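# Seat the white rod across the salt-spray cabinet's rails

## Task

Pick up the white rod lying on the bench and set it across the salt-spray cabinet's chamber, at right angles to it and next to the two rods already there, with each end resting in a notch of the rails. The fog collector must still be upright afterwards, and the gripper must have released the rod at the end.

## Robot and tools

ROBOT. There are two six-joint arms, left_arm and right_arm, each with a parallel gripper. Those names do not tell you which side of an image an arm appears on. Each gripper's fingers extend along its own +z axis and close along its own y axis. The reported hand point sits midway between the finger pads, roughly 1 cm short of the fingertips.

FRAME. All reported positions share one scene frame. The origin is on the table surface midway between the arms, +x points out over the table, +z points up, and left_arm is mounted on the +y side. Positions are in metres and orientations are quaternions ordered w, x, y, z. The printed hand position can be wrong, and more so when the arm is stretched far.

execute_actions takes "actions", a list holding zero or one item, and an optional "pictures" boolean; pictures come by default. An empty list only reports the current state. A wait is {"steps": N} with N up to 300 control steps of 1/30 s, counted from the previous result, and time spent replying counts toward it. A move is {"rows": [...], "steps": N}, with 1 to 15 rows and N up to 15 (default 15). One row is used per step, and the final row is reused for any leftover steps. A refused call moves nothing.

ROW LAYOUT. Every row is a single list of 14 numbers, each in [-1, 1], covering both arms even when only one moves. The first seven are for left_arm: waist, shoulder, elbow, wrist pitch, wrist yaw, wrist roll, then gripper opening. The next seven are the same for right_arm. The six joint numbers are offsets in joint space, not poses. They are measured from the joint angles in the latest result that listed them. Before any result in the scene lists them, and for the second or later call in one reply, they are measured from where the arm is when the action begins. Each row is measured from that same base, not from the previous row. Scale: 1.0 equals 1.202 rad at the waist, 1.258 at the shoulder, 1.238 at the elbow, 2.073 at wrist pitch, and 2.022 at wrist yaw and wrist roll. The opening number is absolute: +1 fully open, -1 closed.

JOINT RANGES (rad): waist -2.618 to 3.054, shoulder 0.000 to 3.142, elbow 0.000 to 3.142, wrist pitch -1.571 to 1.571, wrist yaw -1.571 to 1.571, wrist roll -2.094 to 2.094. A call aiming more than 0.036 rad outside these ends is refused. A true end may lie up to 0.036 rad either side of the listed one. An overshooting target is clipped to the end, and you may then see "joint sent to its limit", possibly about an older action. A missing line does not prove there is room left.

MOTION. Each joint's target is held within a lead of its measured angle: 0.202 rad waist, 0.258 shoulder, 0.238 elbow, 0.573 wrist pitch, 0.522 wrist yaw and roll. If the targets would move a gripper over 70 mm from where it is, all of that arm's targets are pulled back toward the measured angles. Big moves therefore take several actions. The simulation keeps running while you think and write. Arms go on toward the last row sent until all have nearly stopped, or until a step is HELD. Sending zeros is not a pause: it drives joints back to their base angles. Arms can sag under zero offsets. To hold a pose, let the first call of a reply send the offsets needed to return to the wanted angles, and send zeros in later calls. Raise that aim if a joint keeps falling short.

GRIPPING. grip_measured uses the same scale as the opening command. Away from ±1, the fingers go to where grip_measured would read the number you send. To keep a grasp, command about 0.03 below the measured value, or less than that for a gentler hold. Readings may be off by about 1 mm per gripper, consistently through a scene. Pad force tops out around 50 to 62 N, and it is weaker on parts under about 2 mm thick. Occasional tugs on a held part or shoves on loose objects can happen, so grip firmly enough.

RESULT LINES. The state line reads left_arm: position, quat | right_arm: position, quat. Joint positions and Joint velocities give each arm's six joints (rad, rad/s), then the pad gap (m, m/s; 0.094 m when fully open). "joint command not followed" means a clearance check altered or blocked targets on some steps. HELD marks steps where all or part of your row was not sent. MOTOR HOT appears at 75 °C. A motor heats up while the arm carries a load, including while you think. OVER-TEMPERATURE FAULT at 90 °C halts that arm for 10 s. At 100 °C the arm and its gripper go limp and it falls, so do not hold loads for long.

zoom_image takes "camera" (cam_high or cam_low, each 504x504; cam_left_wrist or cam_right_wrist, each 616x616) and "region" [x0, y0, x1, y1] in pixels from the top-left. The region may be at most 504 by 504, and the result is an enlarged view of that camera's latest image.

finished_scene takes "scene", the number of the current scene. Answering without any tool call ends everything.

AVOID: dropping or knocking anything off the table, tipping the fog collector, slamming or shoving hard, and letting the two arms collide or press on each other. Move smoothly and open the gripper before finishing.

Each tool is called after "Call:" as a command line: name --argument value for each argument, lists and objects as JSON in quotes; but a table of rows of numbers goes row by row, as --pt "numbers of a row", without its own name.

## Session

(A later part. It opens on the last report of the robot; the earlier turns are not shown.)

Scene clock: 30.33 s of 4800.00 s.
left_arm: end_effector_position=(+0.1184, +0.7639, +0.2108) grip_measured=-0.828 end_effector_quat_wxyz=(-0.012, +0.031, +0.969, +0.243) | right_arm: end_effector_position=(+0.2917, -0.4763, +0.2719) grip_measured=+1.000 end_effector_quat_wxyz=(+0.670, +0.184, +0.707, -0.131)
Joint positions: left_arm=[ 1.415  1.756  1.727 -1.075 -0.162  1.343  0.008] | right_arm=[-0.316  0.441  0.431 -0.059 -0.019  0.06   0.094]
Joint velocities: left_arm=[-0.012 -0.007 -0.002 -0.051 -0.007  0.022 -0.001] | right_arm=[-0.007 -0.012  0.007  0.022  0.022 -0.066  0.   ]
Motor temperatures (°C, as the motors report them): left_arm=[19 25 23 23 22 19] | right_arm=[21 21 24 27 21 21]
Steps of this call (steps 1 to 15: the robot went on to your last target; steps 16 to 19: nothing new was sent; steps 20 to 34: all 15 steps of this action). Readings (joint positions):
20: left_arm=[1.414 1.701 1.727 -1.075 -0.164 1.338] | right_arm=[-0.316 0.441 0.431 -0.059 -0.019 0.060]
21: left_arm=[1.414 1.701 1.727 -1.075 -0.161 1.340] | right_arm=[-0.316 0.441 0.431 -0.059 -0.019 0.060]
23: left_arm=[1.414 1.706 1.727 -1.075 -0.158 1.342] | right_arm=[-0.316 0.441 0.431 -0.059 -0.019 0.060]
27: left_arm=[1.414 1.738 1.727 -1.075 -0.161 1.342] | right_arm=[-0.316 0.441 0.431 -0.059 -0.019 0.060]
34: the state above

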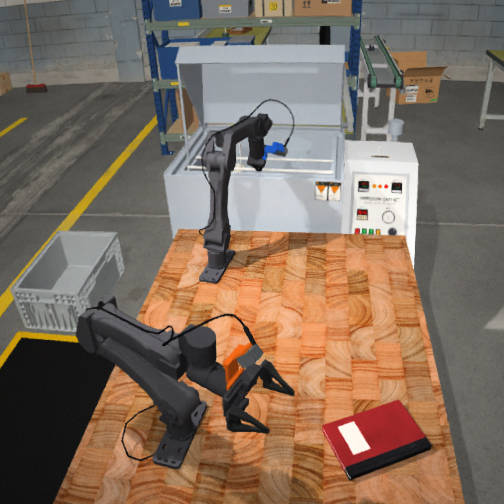

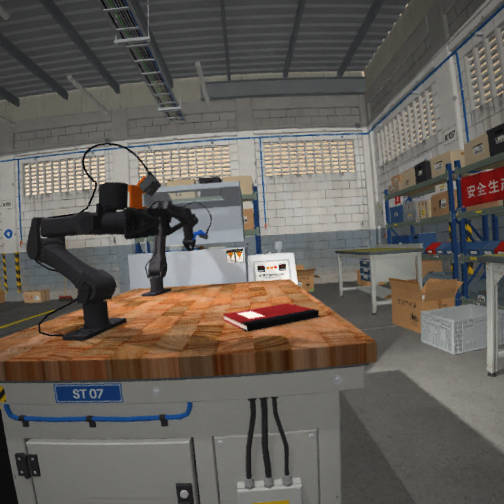

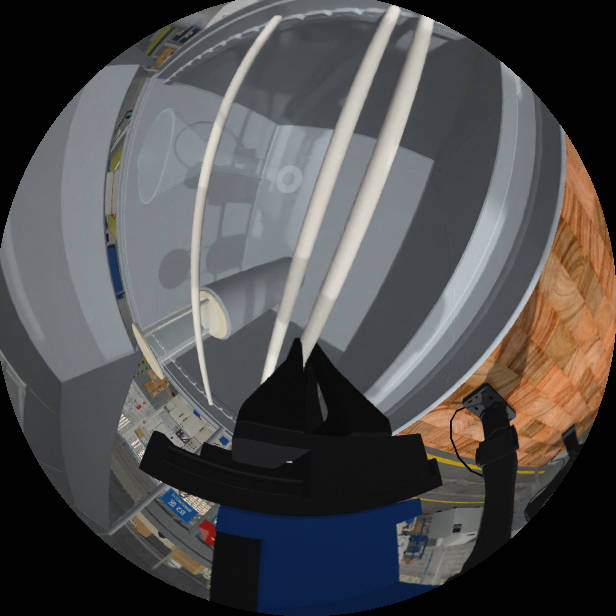

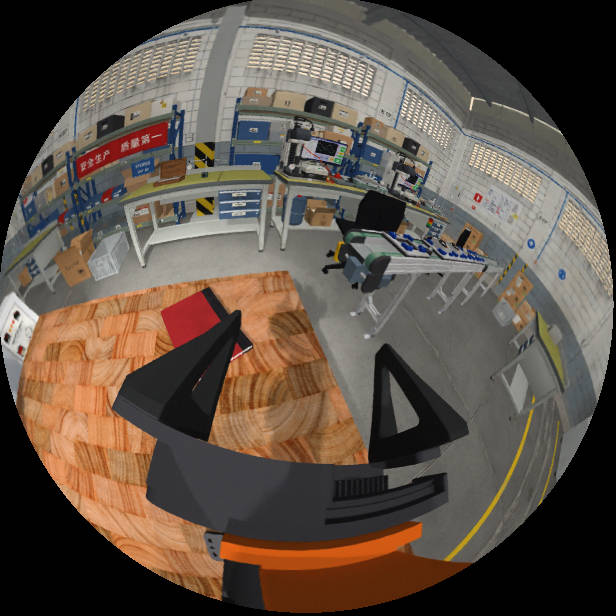

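Call:
execute_actions --actions '[{"rows":[[0,0.005,0,0,0.022,0,-0.86,0,0,0,0,0,0,1],[0,0.005,0,0,0.022,0,-0.86,0,0,0,0,0,0,1],[0,0.005,0,0,0.022,0,-0.86,0,0,0,0,0,0,1],[0,0.024,0,0,0.022,0,-0.86,0,0,0,0,0,0,1]]}]'

Call:
zoom_image --camera "cam_high" --region '[165,145,355,185]'

Call:
zoom_image --camera "cam_left_wrist" --region '[300,0,480,90]'

Scene clock: 31.63 s of 4800.00 s.
left_arm: end_effector_position=(+0.1186, +0.7655, +0.2032) grip_measured=-0.828 end_effector_quat_wxyz=(-0.012, +0.031, +0.972, +0.234) | right_arm: end_effector_position=(+0.2917, -0.4763, +0.2719) grip_measured=+1.000 end_effector_quat_wxyz=(+0.670, +0.184, +0.707, -0.131)
Joint positions: left_arm=[ 1.418  1.775  1.727 -1.075 -0.156  1.342  0.008] | right_arm=[-0.316  0.441  0.431 -0.059 -0.019  0.06   0.094]
Joint velocities: left_arm=[-0.017 -0.002  0.012  0.007  0.007  0.022 -0.001] | right_arm=[-0.007  0.017  0.007 -0.051 -0.007  0.037  0.   ]
Motor temperatures (°C, as the motors report them): left_arm=[19 25 23 23 22 19] | right_arm=[21 21 24 27 21 21]
Steps of this call (steps 1 to 15: the robot went on to your last target; steps 16 to 24: nothing new was sent; steps 25 to 39: all 15 steps of this action). Readings (joint positions):
25: left_arm=[1.415 1.756 1.727 -1.075 -0.161 1.343] | right_arm=[-0.316 0.441 0.431 -0.059 -0.019 0.060]
26: left_arm=[1.415 1.756 1.727 -1.075 -0.161 1.343] | right_arm=[-0.316 0.441 0.431 -0.059 -0.019 0.060]
28: left_arm=[1.416 1.758 1.727 -1.075 -0.159 1.343] | right_arm=[-0.316 0.441 0.431 -0.059 -0.019 0.060]
32: left_arm=[1.417 1.769 1.727 -1.075 -0.157 1.342] | right_arm=[-0.316 0.441 0.431 -0.059 -0.019 0.060]
39: the state above

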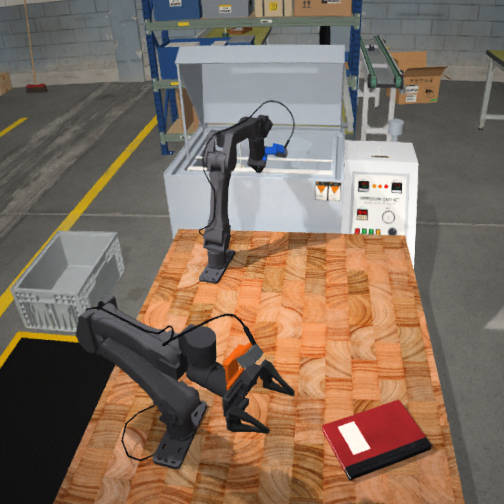

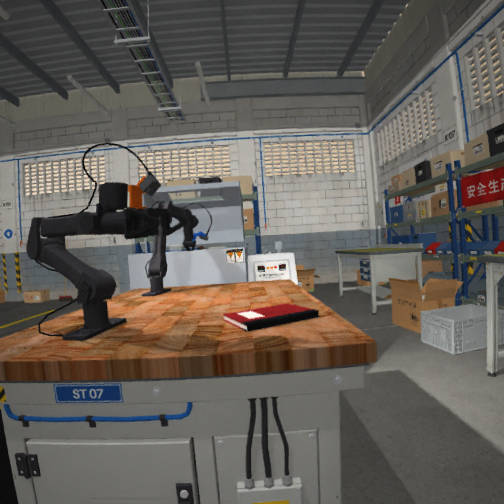

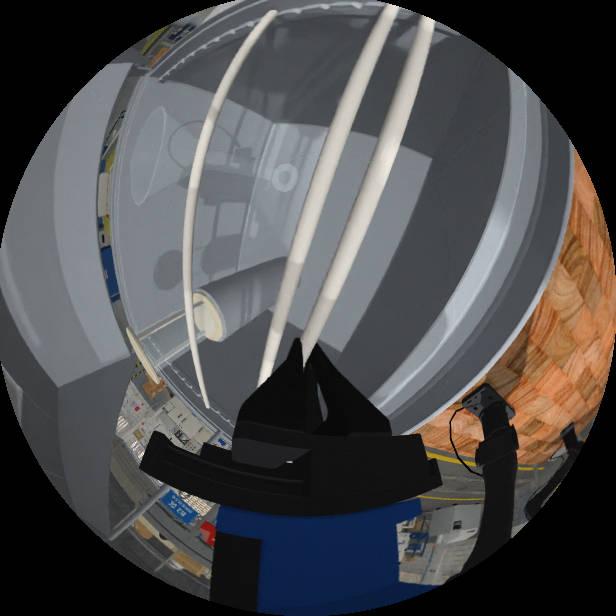

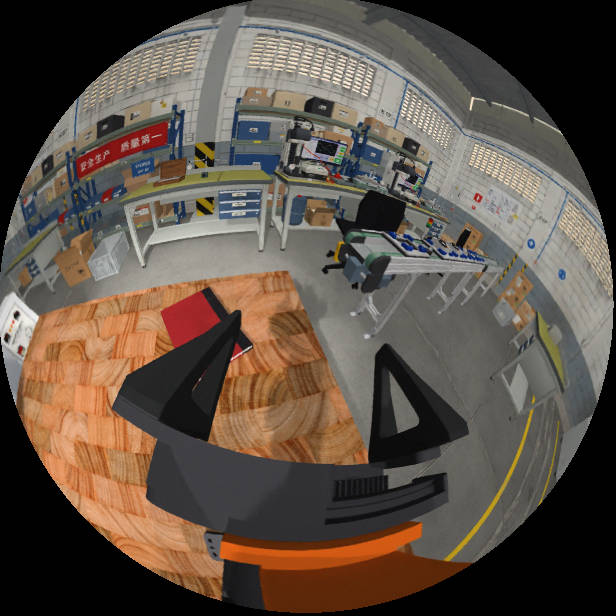

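Region (165, 145, 355, 185) of cam_high's 504x504 image, scaled by 2.653, with more detail than that image has; it fills the top 106 rows of this view, and the rest is white.

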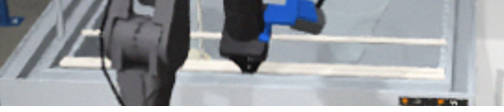

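Region (300, 0, 480, 90) of cam_left_wrist's 616x616 image, scaled by 2.800, with more detail than that image has.

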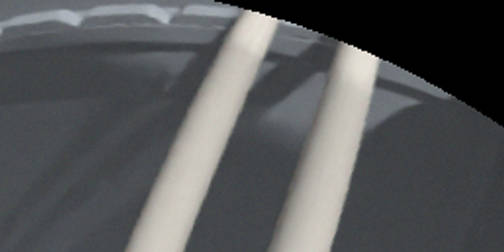

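Call:
execute_actions --actions '[{"rows":[[0,-0.055,0,0,0,0,-0.86,0,0,0,0,0,0,1],[0,-0.055,0,0,0,0,-0.86,0,0,0,0,0,0,1],[0,-0.055,0,0,0,0,-0.86,0,0,0,0,0,0,1],[0,-0.055,0,0,0,0,-0.86,0,0,0,0,0,0,1],[0,-0.055,0,0,0,0,-0.86,0,0,0,0,0,0,1],[0,-0.055,0,0,0,0,-0.86,0,0,0,0,0,0,1],[0,-0.055,0,0,0.012,0,-0.86,0,0,0,0,0,0,1]]}]' --pictures false

Call:
execute_actions --actions '[{"rows":[[0,0.028,0,0,0,0,-0.86,0,0,0,0,0,0,1]]}]'

Call:
zoom_image --camera "cam_high" --region '[165,145,355,185]'

Call:
zoom_image --camera "cam_left_wrist" --region '[300,0,480,90]'

Scene clock: 33.37 s of 4800.00 s.
left_arm: end_effector_position=(+0.1177, +0.7598, +0.2253) grip_measured=-0.828 end_effector_quat_wxyz=(-0.002, +0.030, +0.966, +0.258) | right_arm: end_effector_position=(+0.2917, -0.4763, +0.2719) grip_measured=+1.000 end_effector_quat_wxyz=(+0.670, +0.184, +0.707, -0.131)
Joint positions: left_arm=[ 1.418  1.719  1.727 -1.077 -0.151  1.343  0.008] | right_arm=[-0.316  0.441  0.431 -0.059 -0.019  0.06   0.094]
Joint velocities: left_arm=[-0.002 -0.017 -0.002 -0.037 -0.037  0.007  0.   ] | right_arm=[ 0.007 -0.007 -0.017  0.022  0.022  0.037  0.   ]
Motor temperatures (°C, as the motors report them): left_arm=[19 25 23 23 22 19] | right_arm=[21 21 24 27 21 21]
Steps of this call (steps 1 to 15: the robot went on to your last target; steps 16 to 37: nothing new was sent; steps 38 to 52: all 15 steps of this action). Readings (joint positions):
38: left_arm=[1.418 1.771 1.727 -1.075 -0.157 1.342] | right_arm=[-0.316 0.441 0.431 -0.059 -0.019 0.060]
39: left_arm=[1.418 1.765 1.727 -1.077 -0.157 1.342] | right_arm=[-0.316 0.441 0.431 -0.059 -0.019 0.060]
41: left_arm=[1.418 1.746 1.727 -1.077 -0.157 1.342] | right_arm=[-0.316 0.441 0.431 -0.059 -0.019 0.060]
45: left_arm=[1.418 1.720 1.727 -1.077 -0.152 1.342] | right_arm=[-0.316 0.441 0.431 -0.059 -0.019 0.060]
52: the state above

Scene clock: 33.87 s of 4800.00 s.
left_arm: end_effector_position=(+0.1180, +0.7628, +0.2133) grip_measured=-0.828 end_effector_quat_wxyz=(-0.008, +0.030, +0.969, +0.244) | right_arm: end_effector_position=(+0.2917, -0.4763, +0.2719) grip_measured=+1.000 end_effector_quat_wxyz=(+0.670, +0.184, +0.707, -0.131)
Joint positions: left_arm=[ 1.418  1.749  1.727 -1.077 -0.155  1.343  0.008] | right_arm=[-0.316  0.441  0.431 -0.059 -0.019  0.06   0.094]
Joint velocities: left_arm=[ 0.002 -0.007 -0.002 -0.022 -0.081 -0.066  0.   ] | right_arm=[-0.007 -0.012  0.012  0.066  0.007  0.007  0.   ]
Motor temperatures (°C, as the motors report them): left_arm=[19 25 23 23 22 19] | right_arm=[21 21 24 27 21 21]
Steps of this call (steps 1 to 15: all 15 steps of this action). Readings (joint positions):
1: left_arm=[1.418 1.722 1.727 -1.077 -0.151 1.343] | right_arm=[-0.316 0.441 0.431 -0.059 -0.019 0.060]
2: left_arm=[1.418 1.724 1.727 -1.077 -0.151 1.343] | right_arm=[-0.316 0.441 0.431 -0.059 -0.019 0.060]
4: left_arm=[1.418 1.734 1.727 -1.077 -0.153 1.343] | right_arm=[-0.316 0.441 0.431 -0.059 -0.019 0.060]
8: left_arm=[1.418 1.749 1.727 -1.077 -0.155 1.343] | right_arm=[-0.316 0.441 0.431 -0.059 -0.019 0.060]
15: the state above

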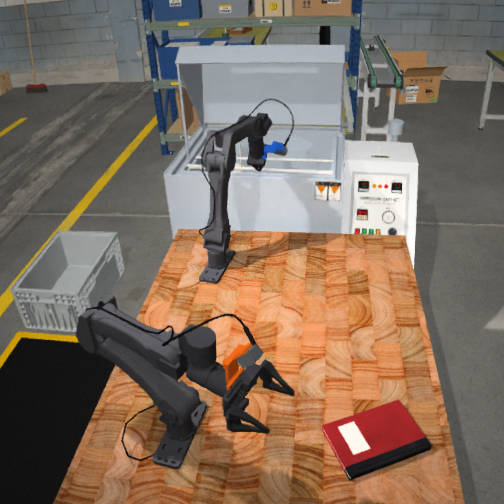

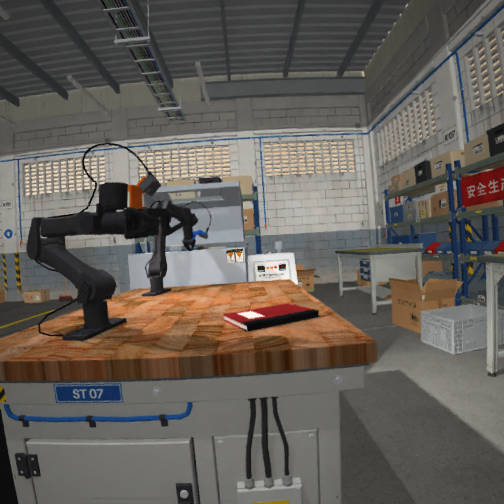

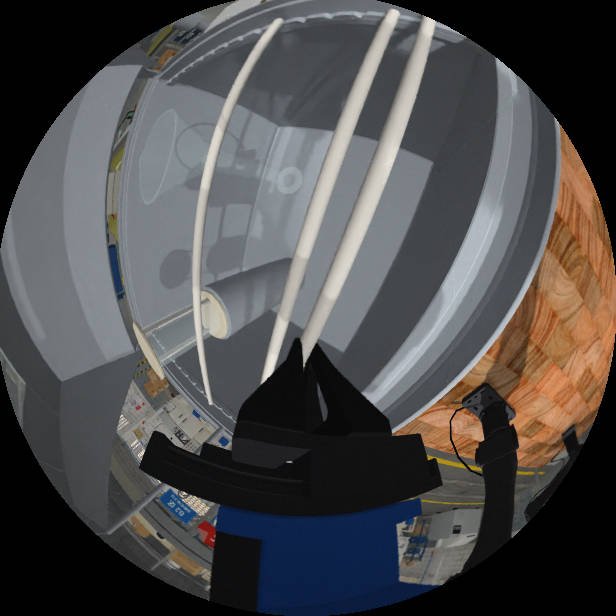

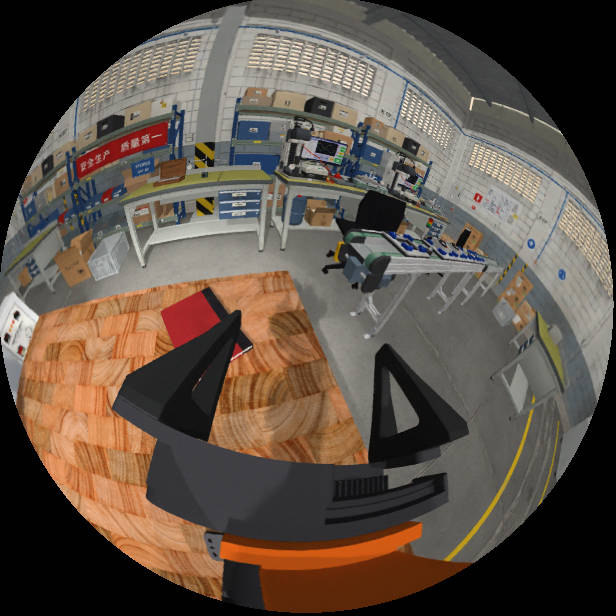

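Region (165, 145, 355, 185) of cam_high's 504x504 image, scaled by 2.653, with more detail than that image has; it fills the top 106 rows of this view, and the rest is white.

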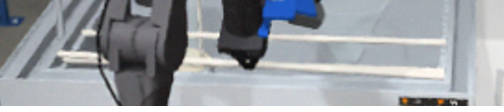

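Region (300, 0, 480, 90) of cam_left_wrist's 616x616 image, scaled by 2.800, with more detail than that image has.

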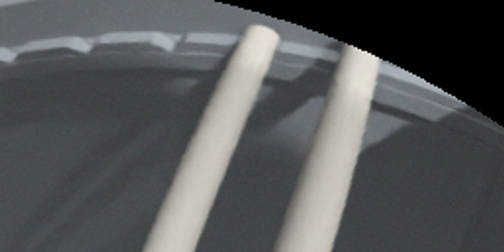

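Call:
execute_actions --actions '[{"rows":[[0,-0.04,0,0,0,0,-0.86,0,0,0,0,0,0,1],[0,-0.04,0,0,0,0,-0.86,0,0,0,0,0,0,1],[0,-0.04,0,0,0,0,-0.86,0,0,0,0,0,0,1],[0,-0.04,0,0,0,0,-0.86,0,0,0,0,0,0,1],[0,-0.04,0,0,0.023,0,-0.86,0,0,0,0,0,0,1]]}]' --pictures false

Call:
execute_actions --actions '[{"rows":[[0,0.03,0,0,0.008,0,-0.86,0,0,0,0,0,0,1]]}]'

Call:
zoom_image --camera "cam_high" --region '[165,145,355,185]'

Call:
zoom_image --camera "cam_left_wrist" --region '[300,0,480,90]'

Scene clock: 35.27 s of 4800.00 s.
left_arm: end_effector_position=(+0.1179, +0.7590, +0.2248) grip_measured=-0.828 end_effector_quat_wxyz=(-0.002, +0.031, +0.966, +0.256) | right_arm: end_effector_position=(+0.2917, -0.4763, +0.2719) grip_measured=+1.000 end_effector_quat_wxyz=(+0.670, +0.184, +0.707, -0.131)
Joint positions: left_arm=[ 1.418  1.719  1.727 -1.081 -0.148  1.344  0.008] | right_arm=[-0.316  0.441  0.431 -0.059 -0.019  0.06   0.094]
Joint velocities: left_arm=[ 0.017 -0.007 -0.012 -0.066  0.007 -0.022 -0.   ] | right_arm=[-0.012  0.002 -0.002 -0.022 -0.037  0.037  0.   ]
Motor temperatures (°C, as the motors report them): left_arm=[19 25 23 23 22 19] | right_arm=[21 21 24 27 21 21]
Steps of this call (steps 1 to 15: the robot went on to your last target; steps 16 to 27: nothing new was sent; steps 28 to 42: all 15 steps of this action). Readings (joint positions):
28: left_arm=[1.418 1.747 1.727 -1.077 -0.155 1.343] | right_arm=[-0.316 0.441 0.431 -0.059 -0.019 0.060]
29: left_arm=[1.418 1.745 1.727 -1.078 -0.155 1.343] | right_arm=[-0.316 0.441 0.431 -0.059 -0.019 0.060]
31: left_arm=[1.418 1.735 1.727 -1.078 -0.155 1.343] | right_arm=[-0.316 0.441 0.431 -0.059 -0.019 0.060]
35: left_arm=[1.418 1.720 1.727 -1.080 -0.148 1.344] | right_arm=[-0.316 0.441 0.431 -0.059 -0.019 0.060]
42: the state above

Scene clock: 35.77 s of 4800.00 s.
left_arm: end_effector_position=(+0.1182, +0.7621, +0.2119) grip_measured=-0.828 end_effector_quat_wxyz=(-0.008, +0.031, +0.970, +0.241) | right_arm: end_effector_position=(+0.2917, -0.4763, +0.2719) grip_measured=+1.000 end_effector_quat_wxyz=(+0.670, +0.184, +0.707, -0.131)
Joint positions: left_arm=[ 1.418  1.751  1.727 -1.081 -0.152  1.343  0.008] | right_arm=[-0.316  0.441  0.431 -0.059 -0.019  0.06   0.094]
Joint velocities: left_arm=[-0.022 -0.007  0.002 -0.051 -0.007 -0.037 -0.   ] | right_arm=[-0.007 -0.007 -0.007 -0.051 -0.051  0.007  0.   ]
Motor temperatures (°C, as the motors report them): left_arm=[19 25 23 23 22 19] | right_arm=[21 21 24 27 21 21]
Steps of this call (steps 1 to 15: all 15 steps of this action). Readings (joint positions):
1: left_arm=[1.418 1.722 1.727 -1.081 -0.148 1.344] | right_arm=[-0.316 0.441 0.431 -0.059 -0.019 0.060]
2: left_arm=[1.418 1.725 1.727 -1.081 -0.149 1.344] | right_arm=[-0.316 0.441 0.431 -0.059 -0.019 0.060]
4: left_arm=[1.418 1.737 1.727 -1.081 -0.150 1.344] | right_arm=[-0.316 0.441 0.431 -0.059 -0.019 0.060]
8: left_arm=[1.418 1.751 1.727 -1.081 -0.152 1.344] | right_arm=[-0.316 0.441 0.431 -0.059 -0.019 0.060]
15: the state above

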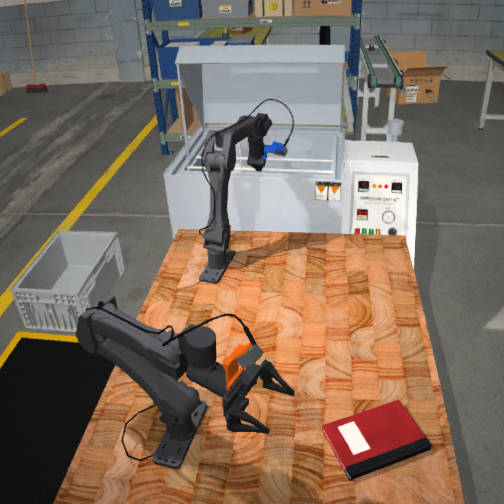

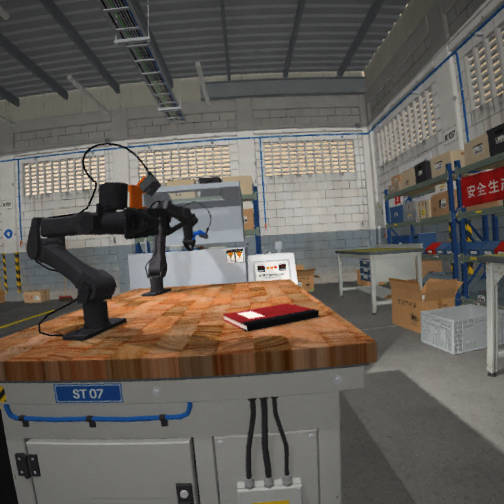

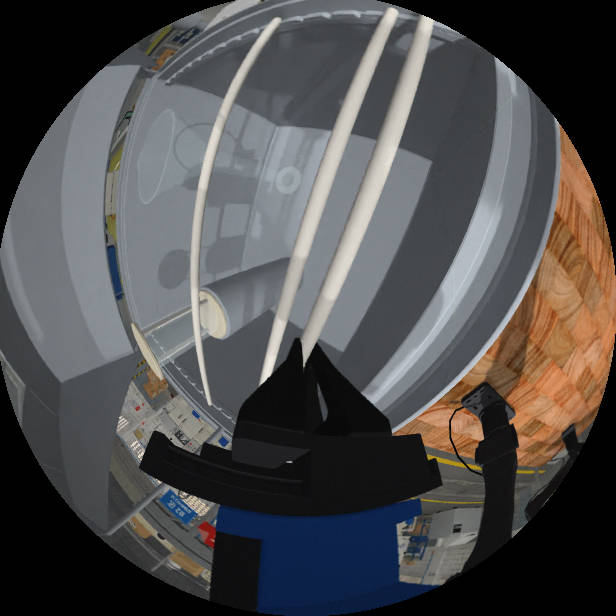

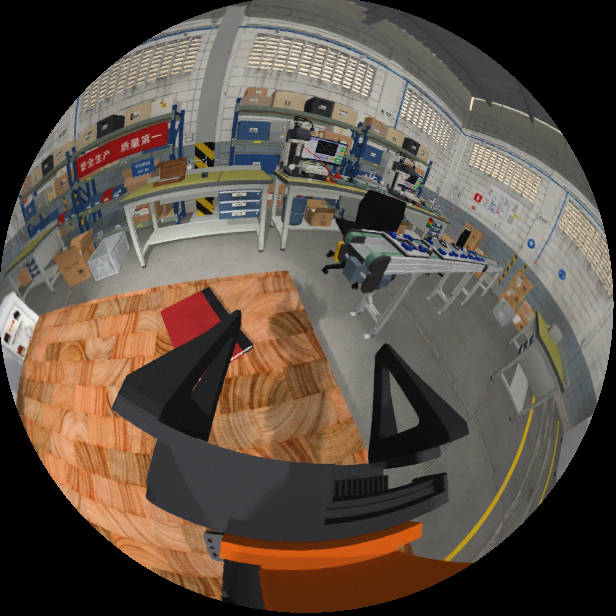

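Region (165, 145, 355, 185) of cam_high's 504x504 image, scaled by 2.653, with more detail than that image has; it fills the top 106 rows of this view, and the rest is white.

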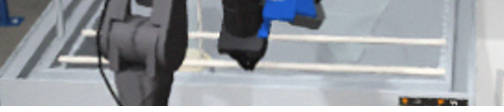

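Region (300, 0, 480, 90) of cam_left_wrist's 616x616 image, scaled by 2.800, with more detail than that image has.

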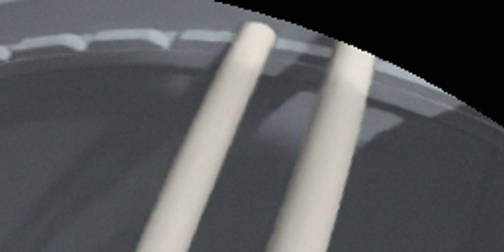

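Call:
execute_actions --actions '[{"rows":[[0,0.026,0,0,0,0,-0.86,0,0,0,0,0,0,1]]}]' --pictures false

Call:
execute_actions --actions '[{"rows":[[0,0,0,0,0,0,-0.68,0,0,0,0,0,0,1]],"steps":8}]' --pictures false

Call:
execute_actions --actions '[{"rows":[[0,-0.08,0.03,-0.04,0,0,-0.68,0,0,0,0,0,0,1]],"steps":12}]' --pictures false

Call:
execute_actions --actions '[{"rows":[[0.05,-0.11,0.17,-0.05,0.07,-0.5,-0.68,0,0,0,0,0,0,1]]}]'

Call:
zoom_image --camera "cam_left_wrist" --region '[80,180,540,420]'

Scene clock: 37.27 s of 4800.00 s.
left_arm: end_effector_position=(+0.1182, +0.7643, +0.2021) grip_measured=-0.828 end_effector_quat_wxyz=(-0.013, +0.031, +0.973, +0.230) | right_arm: end_effector_position=(+0.2917, -0.4763, +0.2719) grip_measured=+1.000 end_effector_quat_wxyz=(+0.670, +0.184, +0.707, -0.131)
Joint positions: left_arm=[ 1.418  1.776  1.727 -1.081 -0.156  1.342  0.008] | right_arm=[-0.316  0.441  0.431 -0.059 -0.019  0.06   0.094]
Joint velocities: left_arm=[ 0.007  0.017 -0.012  0.022  0.007  0.007 -0.001] | right_arm=[ 0.012 -0.037 -0.007  0.022 -0.037 -0.022  0.   ]
Motor temperatures (°C, as the motors report them): left_arm=[19 25 23 23 22 19] | right_arm=[21 21 24 27 21 21]
Steps of this call (steps 1 to 15: the robot went on to your last target; steps 16 to 30: nothing new was sent; steps 31 to 45: all 15 steps of this action). Readings (joint positions):
31: left_arm=[1.418 1.753 1.727 -1.081 -0.153 1.343] | right_arm=[-0.316 0.441 0.431 -0.059 -0.019 0.060]
32: left_arm=[1.418 1.755 1.727 -1.081 -0.154 1.343] | right_arm=[-0.316 0.441 0.431 -0.059 -0.019 0.060]
34: left_arm=[1.418 1.764 1.727 -1.081 -0.155 1.343] | right_arm=[-0.316 0.441 0.431 -0.059 -0.019 0.060]
38: left_arm=[1.418 1.776 1.727 -1.081 -0.156 1.342] | right_arm=[-0.316 0.441 0.431 -0.059 -0.019 0.060]
45: the state above

Scene clock: 37.53 s of 4800.00 s.
left_arm: end_effector_position=(+0.1182, +0.7644, +0.2021) grip_measured=-0.682 end_effector_quat_wxyz=(-0.013, +0.031, +0.972, +0.230) | right_arm: end_effector_position=(+0.2917, -0.4763, +0.2719) grip_measured=+1.000 end_effector_quat_wxyz=(+0.670, +0.184, +0.707, -0.131)
Joint positions: left_arm=[ 1.418  1.776  1.727 -1.081 -0.156  1.342  0.015] | right_arm=[-0.316  0.441  0.431 -0.059 -0.019  0.06   0.094]
Joint velocities: left_arm=[ 0.012  0.027 -0.002 -0.037  0.007 -0.022 -0.001] | right_arm=[-0.007  0.002  0.002 -0.022 -0.037 -0.022  0.   ]
Motor temperatures (°C, as the motors report them): left_arm=[19 25 23 23 22 19] | right_arm=[21 21 24 27 21 21]
Steps of this call (steps 1 to 8: all 8 steps of this action). Readings (joint positions):
1: left_arm=[1.418 1.776 1.727 -1.081 -0.156 1.342] | right_arm=[-0.316 0.441 0.431 -0.059 -0.019 0.060]
2: left_arm=[1.418 1.776 1.727 -1.081 -0.156 1.342] | right_arm=[-0.316 0.441 0.431 -0.059 -0.019 0.060]
4: left_arm=[1.418 1.776 1.727 -1.081 -0.156 1.342] | right_arm=[-0.316 0.441 0.431 -0.059 -0.019 0.060]
8: the state above

Scene clock: 37.93 s of 4800.00 s.
left_arm: end_effector_position=(+0.1117, +0.7452, +0.2422) grip_measured=-0.682 end_effector_quat_wxyz=(-0.005, +0.029, +0.966, +0.258) | right_arm: end_effector_position=(+0.2917, -0.4763, +0.2719) grip_measured=+1.000 end_effector_quat_wxyz=(+0.670, +0.184, +0.707, -0.131)
Joint positions: left_arm=[ 1.418  1.677  1.748 -1.141 -0.156  1.342  0.015] | right_arm=[-0.316  0.441  0.431 -0.059 -0.019  0.06   0.094]
Joint velocities: left_arm=[ 0.007  0.007  0.002 -0.11  -0.037 -0.022 -0.001] | right_arm=[-0.017  0.007  0.002 -0.051  0.037  0.037  0.   ]
Motor temperatures (°C, as the motors report them): left_arm=[19 25 23 23 22 19] | right_arm=[21 21 24 27 21 21]
Steps of this call (steps 1 to 12: all 12 steps of this action). Readings (joint positions):
1: left_arm=[1.418 1.769 1.727 -1.087 -0.156 1.342] | right_arm=[-0.316 0.441 0.431 -0.059 -0.019 0.060]
2: left_arm=[1.418 1.759 1.727 -1.101 -0.156 1.342] | right_arm=[-0.316 0.441 0.431 -0.059 -0.019 0.060]
4: left_arm=[1.418 1.726 1.727 -1.121 -0.156 1.342] | right_arm=[-0.316 0.441 0.431 -0.059 -0.019 0.060]
8: left_arm=[1.418 1.680 1.745 -1.137 -0.156 1.342] | right_arm=[-0.316 0.441 0.431 -0.059 -0.019 0.060]
12: the state above

Scene clock: 38.43 s of 4800.00 s.
left_arm: end_effector_position=(+0.1046, +0.7196, +0.3646) grip_measured=-0.682 end_effector_quat_wxyz=(+0.240, -0.399, +0.833, +0.300) | right_arm: end_effector_position=(+0.2917, -0.4763, +0.2719) grip_measured=+1.000 end_effector_quat_wxyz=(+0.670, +0.184, +0.707, -0.131)
Joint positions: left_arm=[ 1.472  1.523  1.957 -1.216 -0.032  0.417  0.015] | right_arm=[-0.316  0.441  0.431 -0.059 -0.019  0.06   0.094]
Joint velocities: left_arm=[-0.007  0.081  0.002 -0.051  0.022 -0.535  0.001] | right_arm=[-0.002  0.002  0.007 -0.007 -0.007 -0.022  0.   ]
Motor temperatures (°C, as the motors report them): left_arm=[19 25 23 23 22 19] | right_arm=[21 21 24 27 21 21]
Steps of this call (steps 1 to 15: all 15 steps of this action). Readings (joint positions):
1: left_arm=[1.421 1.674 1.762 -1.158 -0.143 1.292] | right_arm=[-0.316 0.441 0.431 -0.059 -0.019 0.060]
2: left_arm=[1.427 1.672 1.786 -1.175 -0.127 1.228] | right_arm=[-0.316 0.441 0.431 -0.059 -0.019 0.060]
4: left_arm=[1.445 1.647 1.842 -1.190 -0.100 1.083] | right_arm=[-0.316 0.441 0.431 -0.059 -0.019 0.060]
8: left_arm=[1.471 1.559 1.933 -1.200 -0.060 0.706] | right_arm=[-0.316 0.441 0.431 -0.059 -0.019 0.060]
15: the state above

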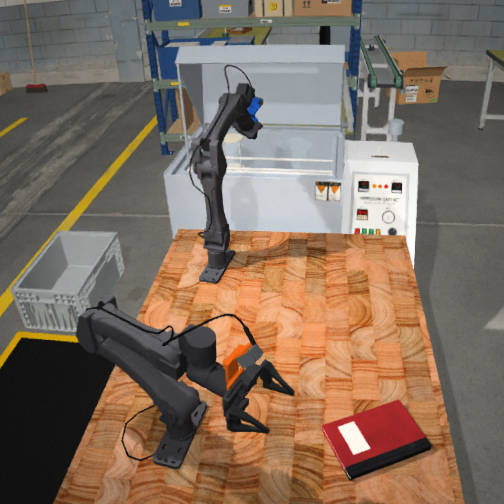

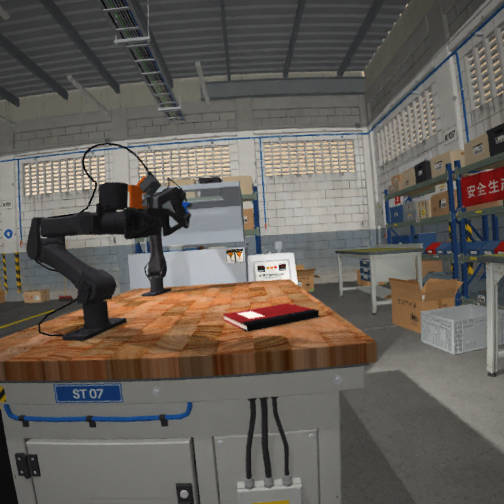

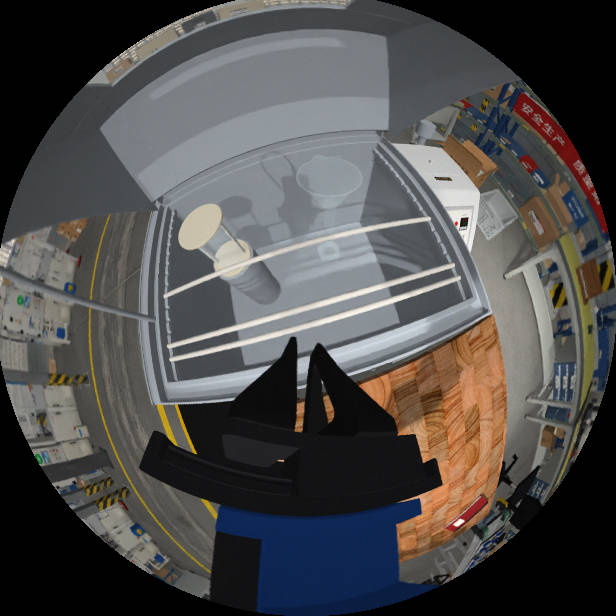

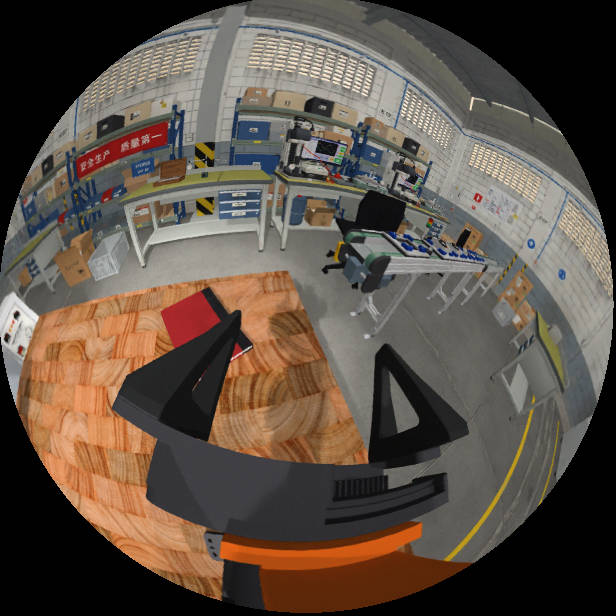

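Region (80, 180, 540, 420) of cam_left_wrist's 616x616 image, scaled by 1.096, with more detail than that image has; it fills the top 263 rows of this view, and the rest is white.

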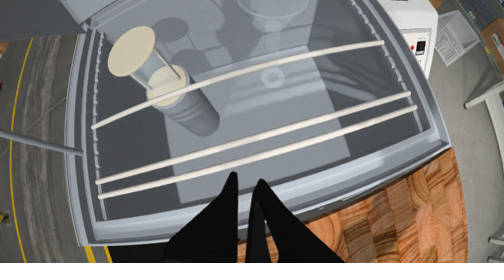

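Call:
zoom_image --camera "cam_left_wrist" --region '[145,280,225,390]'

Call:
zoom_image --camera "cam_left_wrist" --region '[400,205,490,315]'

Region (145, 280, 225, 390) of cam_left_wrist's 616x616 image, scaled by 4.582, with more detail than that image has; it fills the left 367 columns of this view, and the rest is white.

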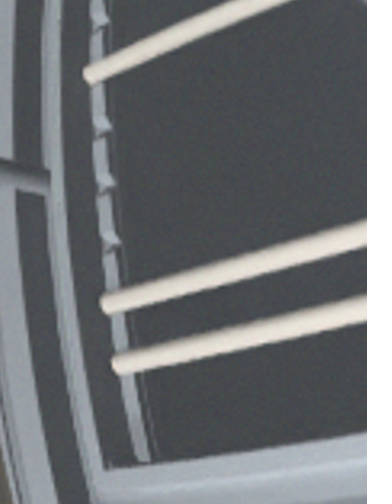

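Region (400, 205, 490, 315) of cam_left_wrist's 616x616 image, scaled by 4.582, with more detail than that image has; it fills the left 412 columns of this view, and the rest is white.

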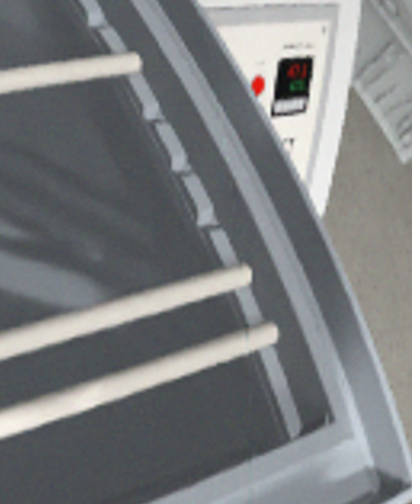

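Both ends are seated.

Call:
finished_scene --scene 2

The scene is finished: the task was done.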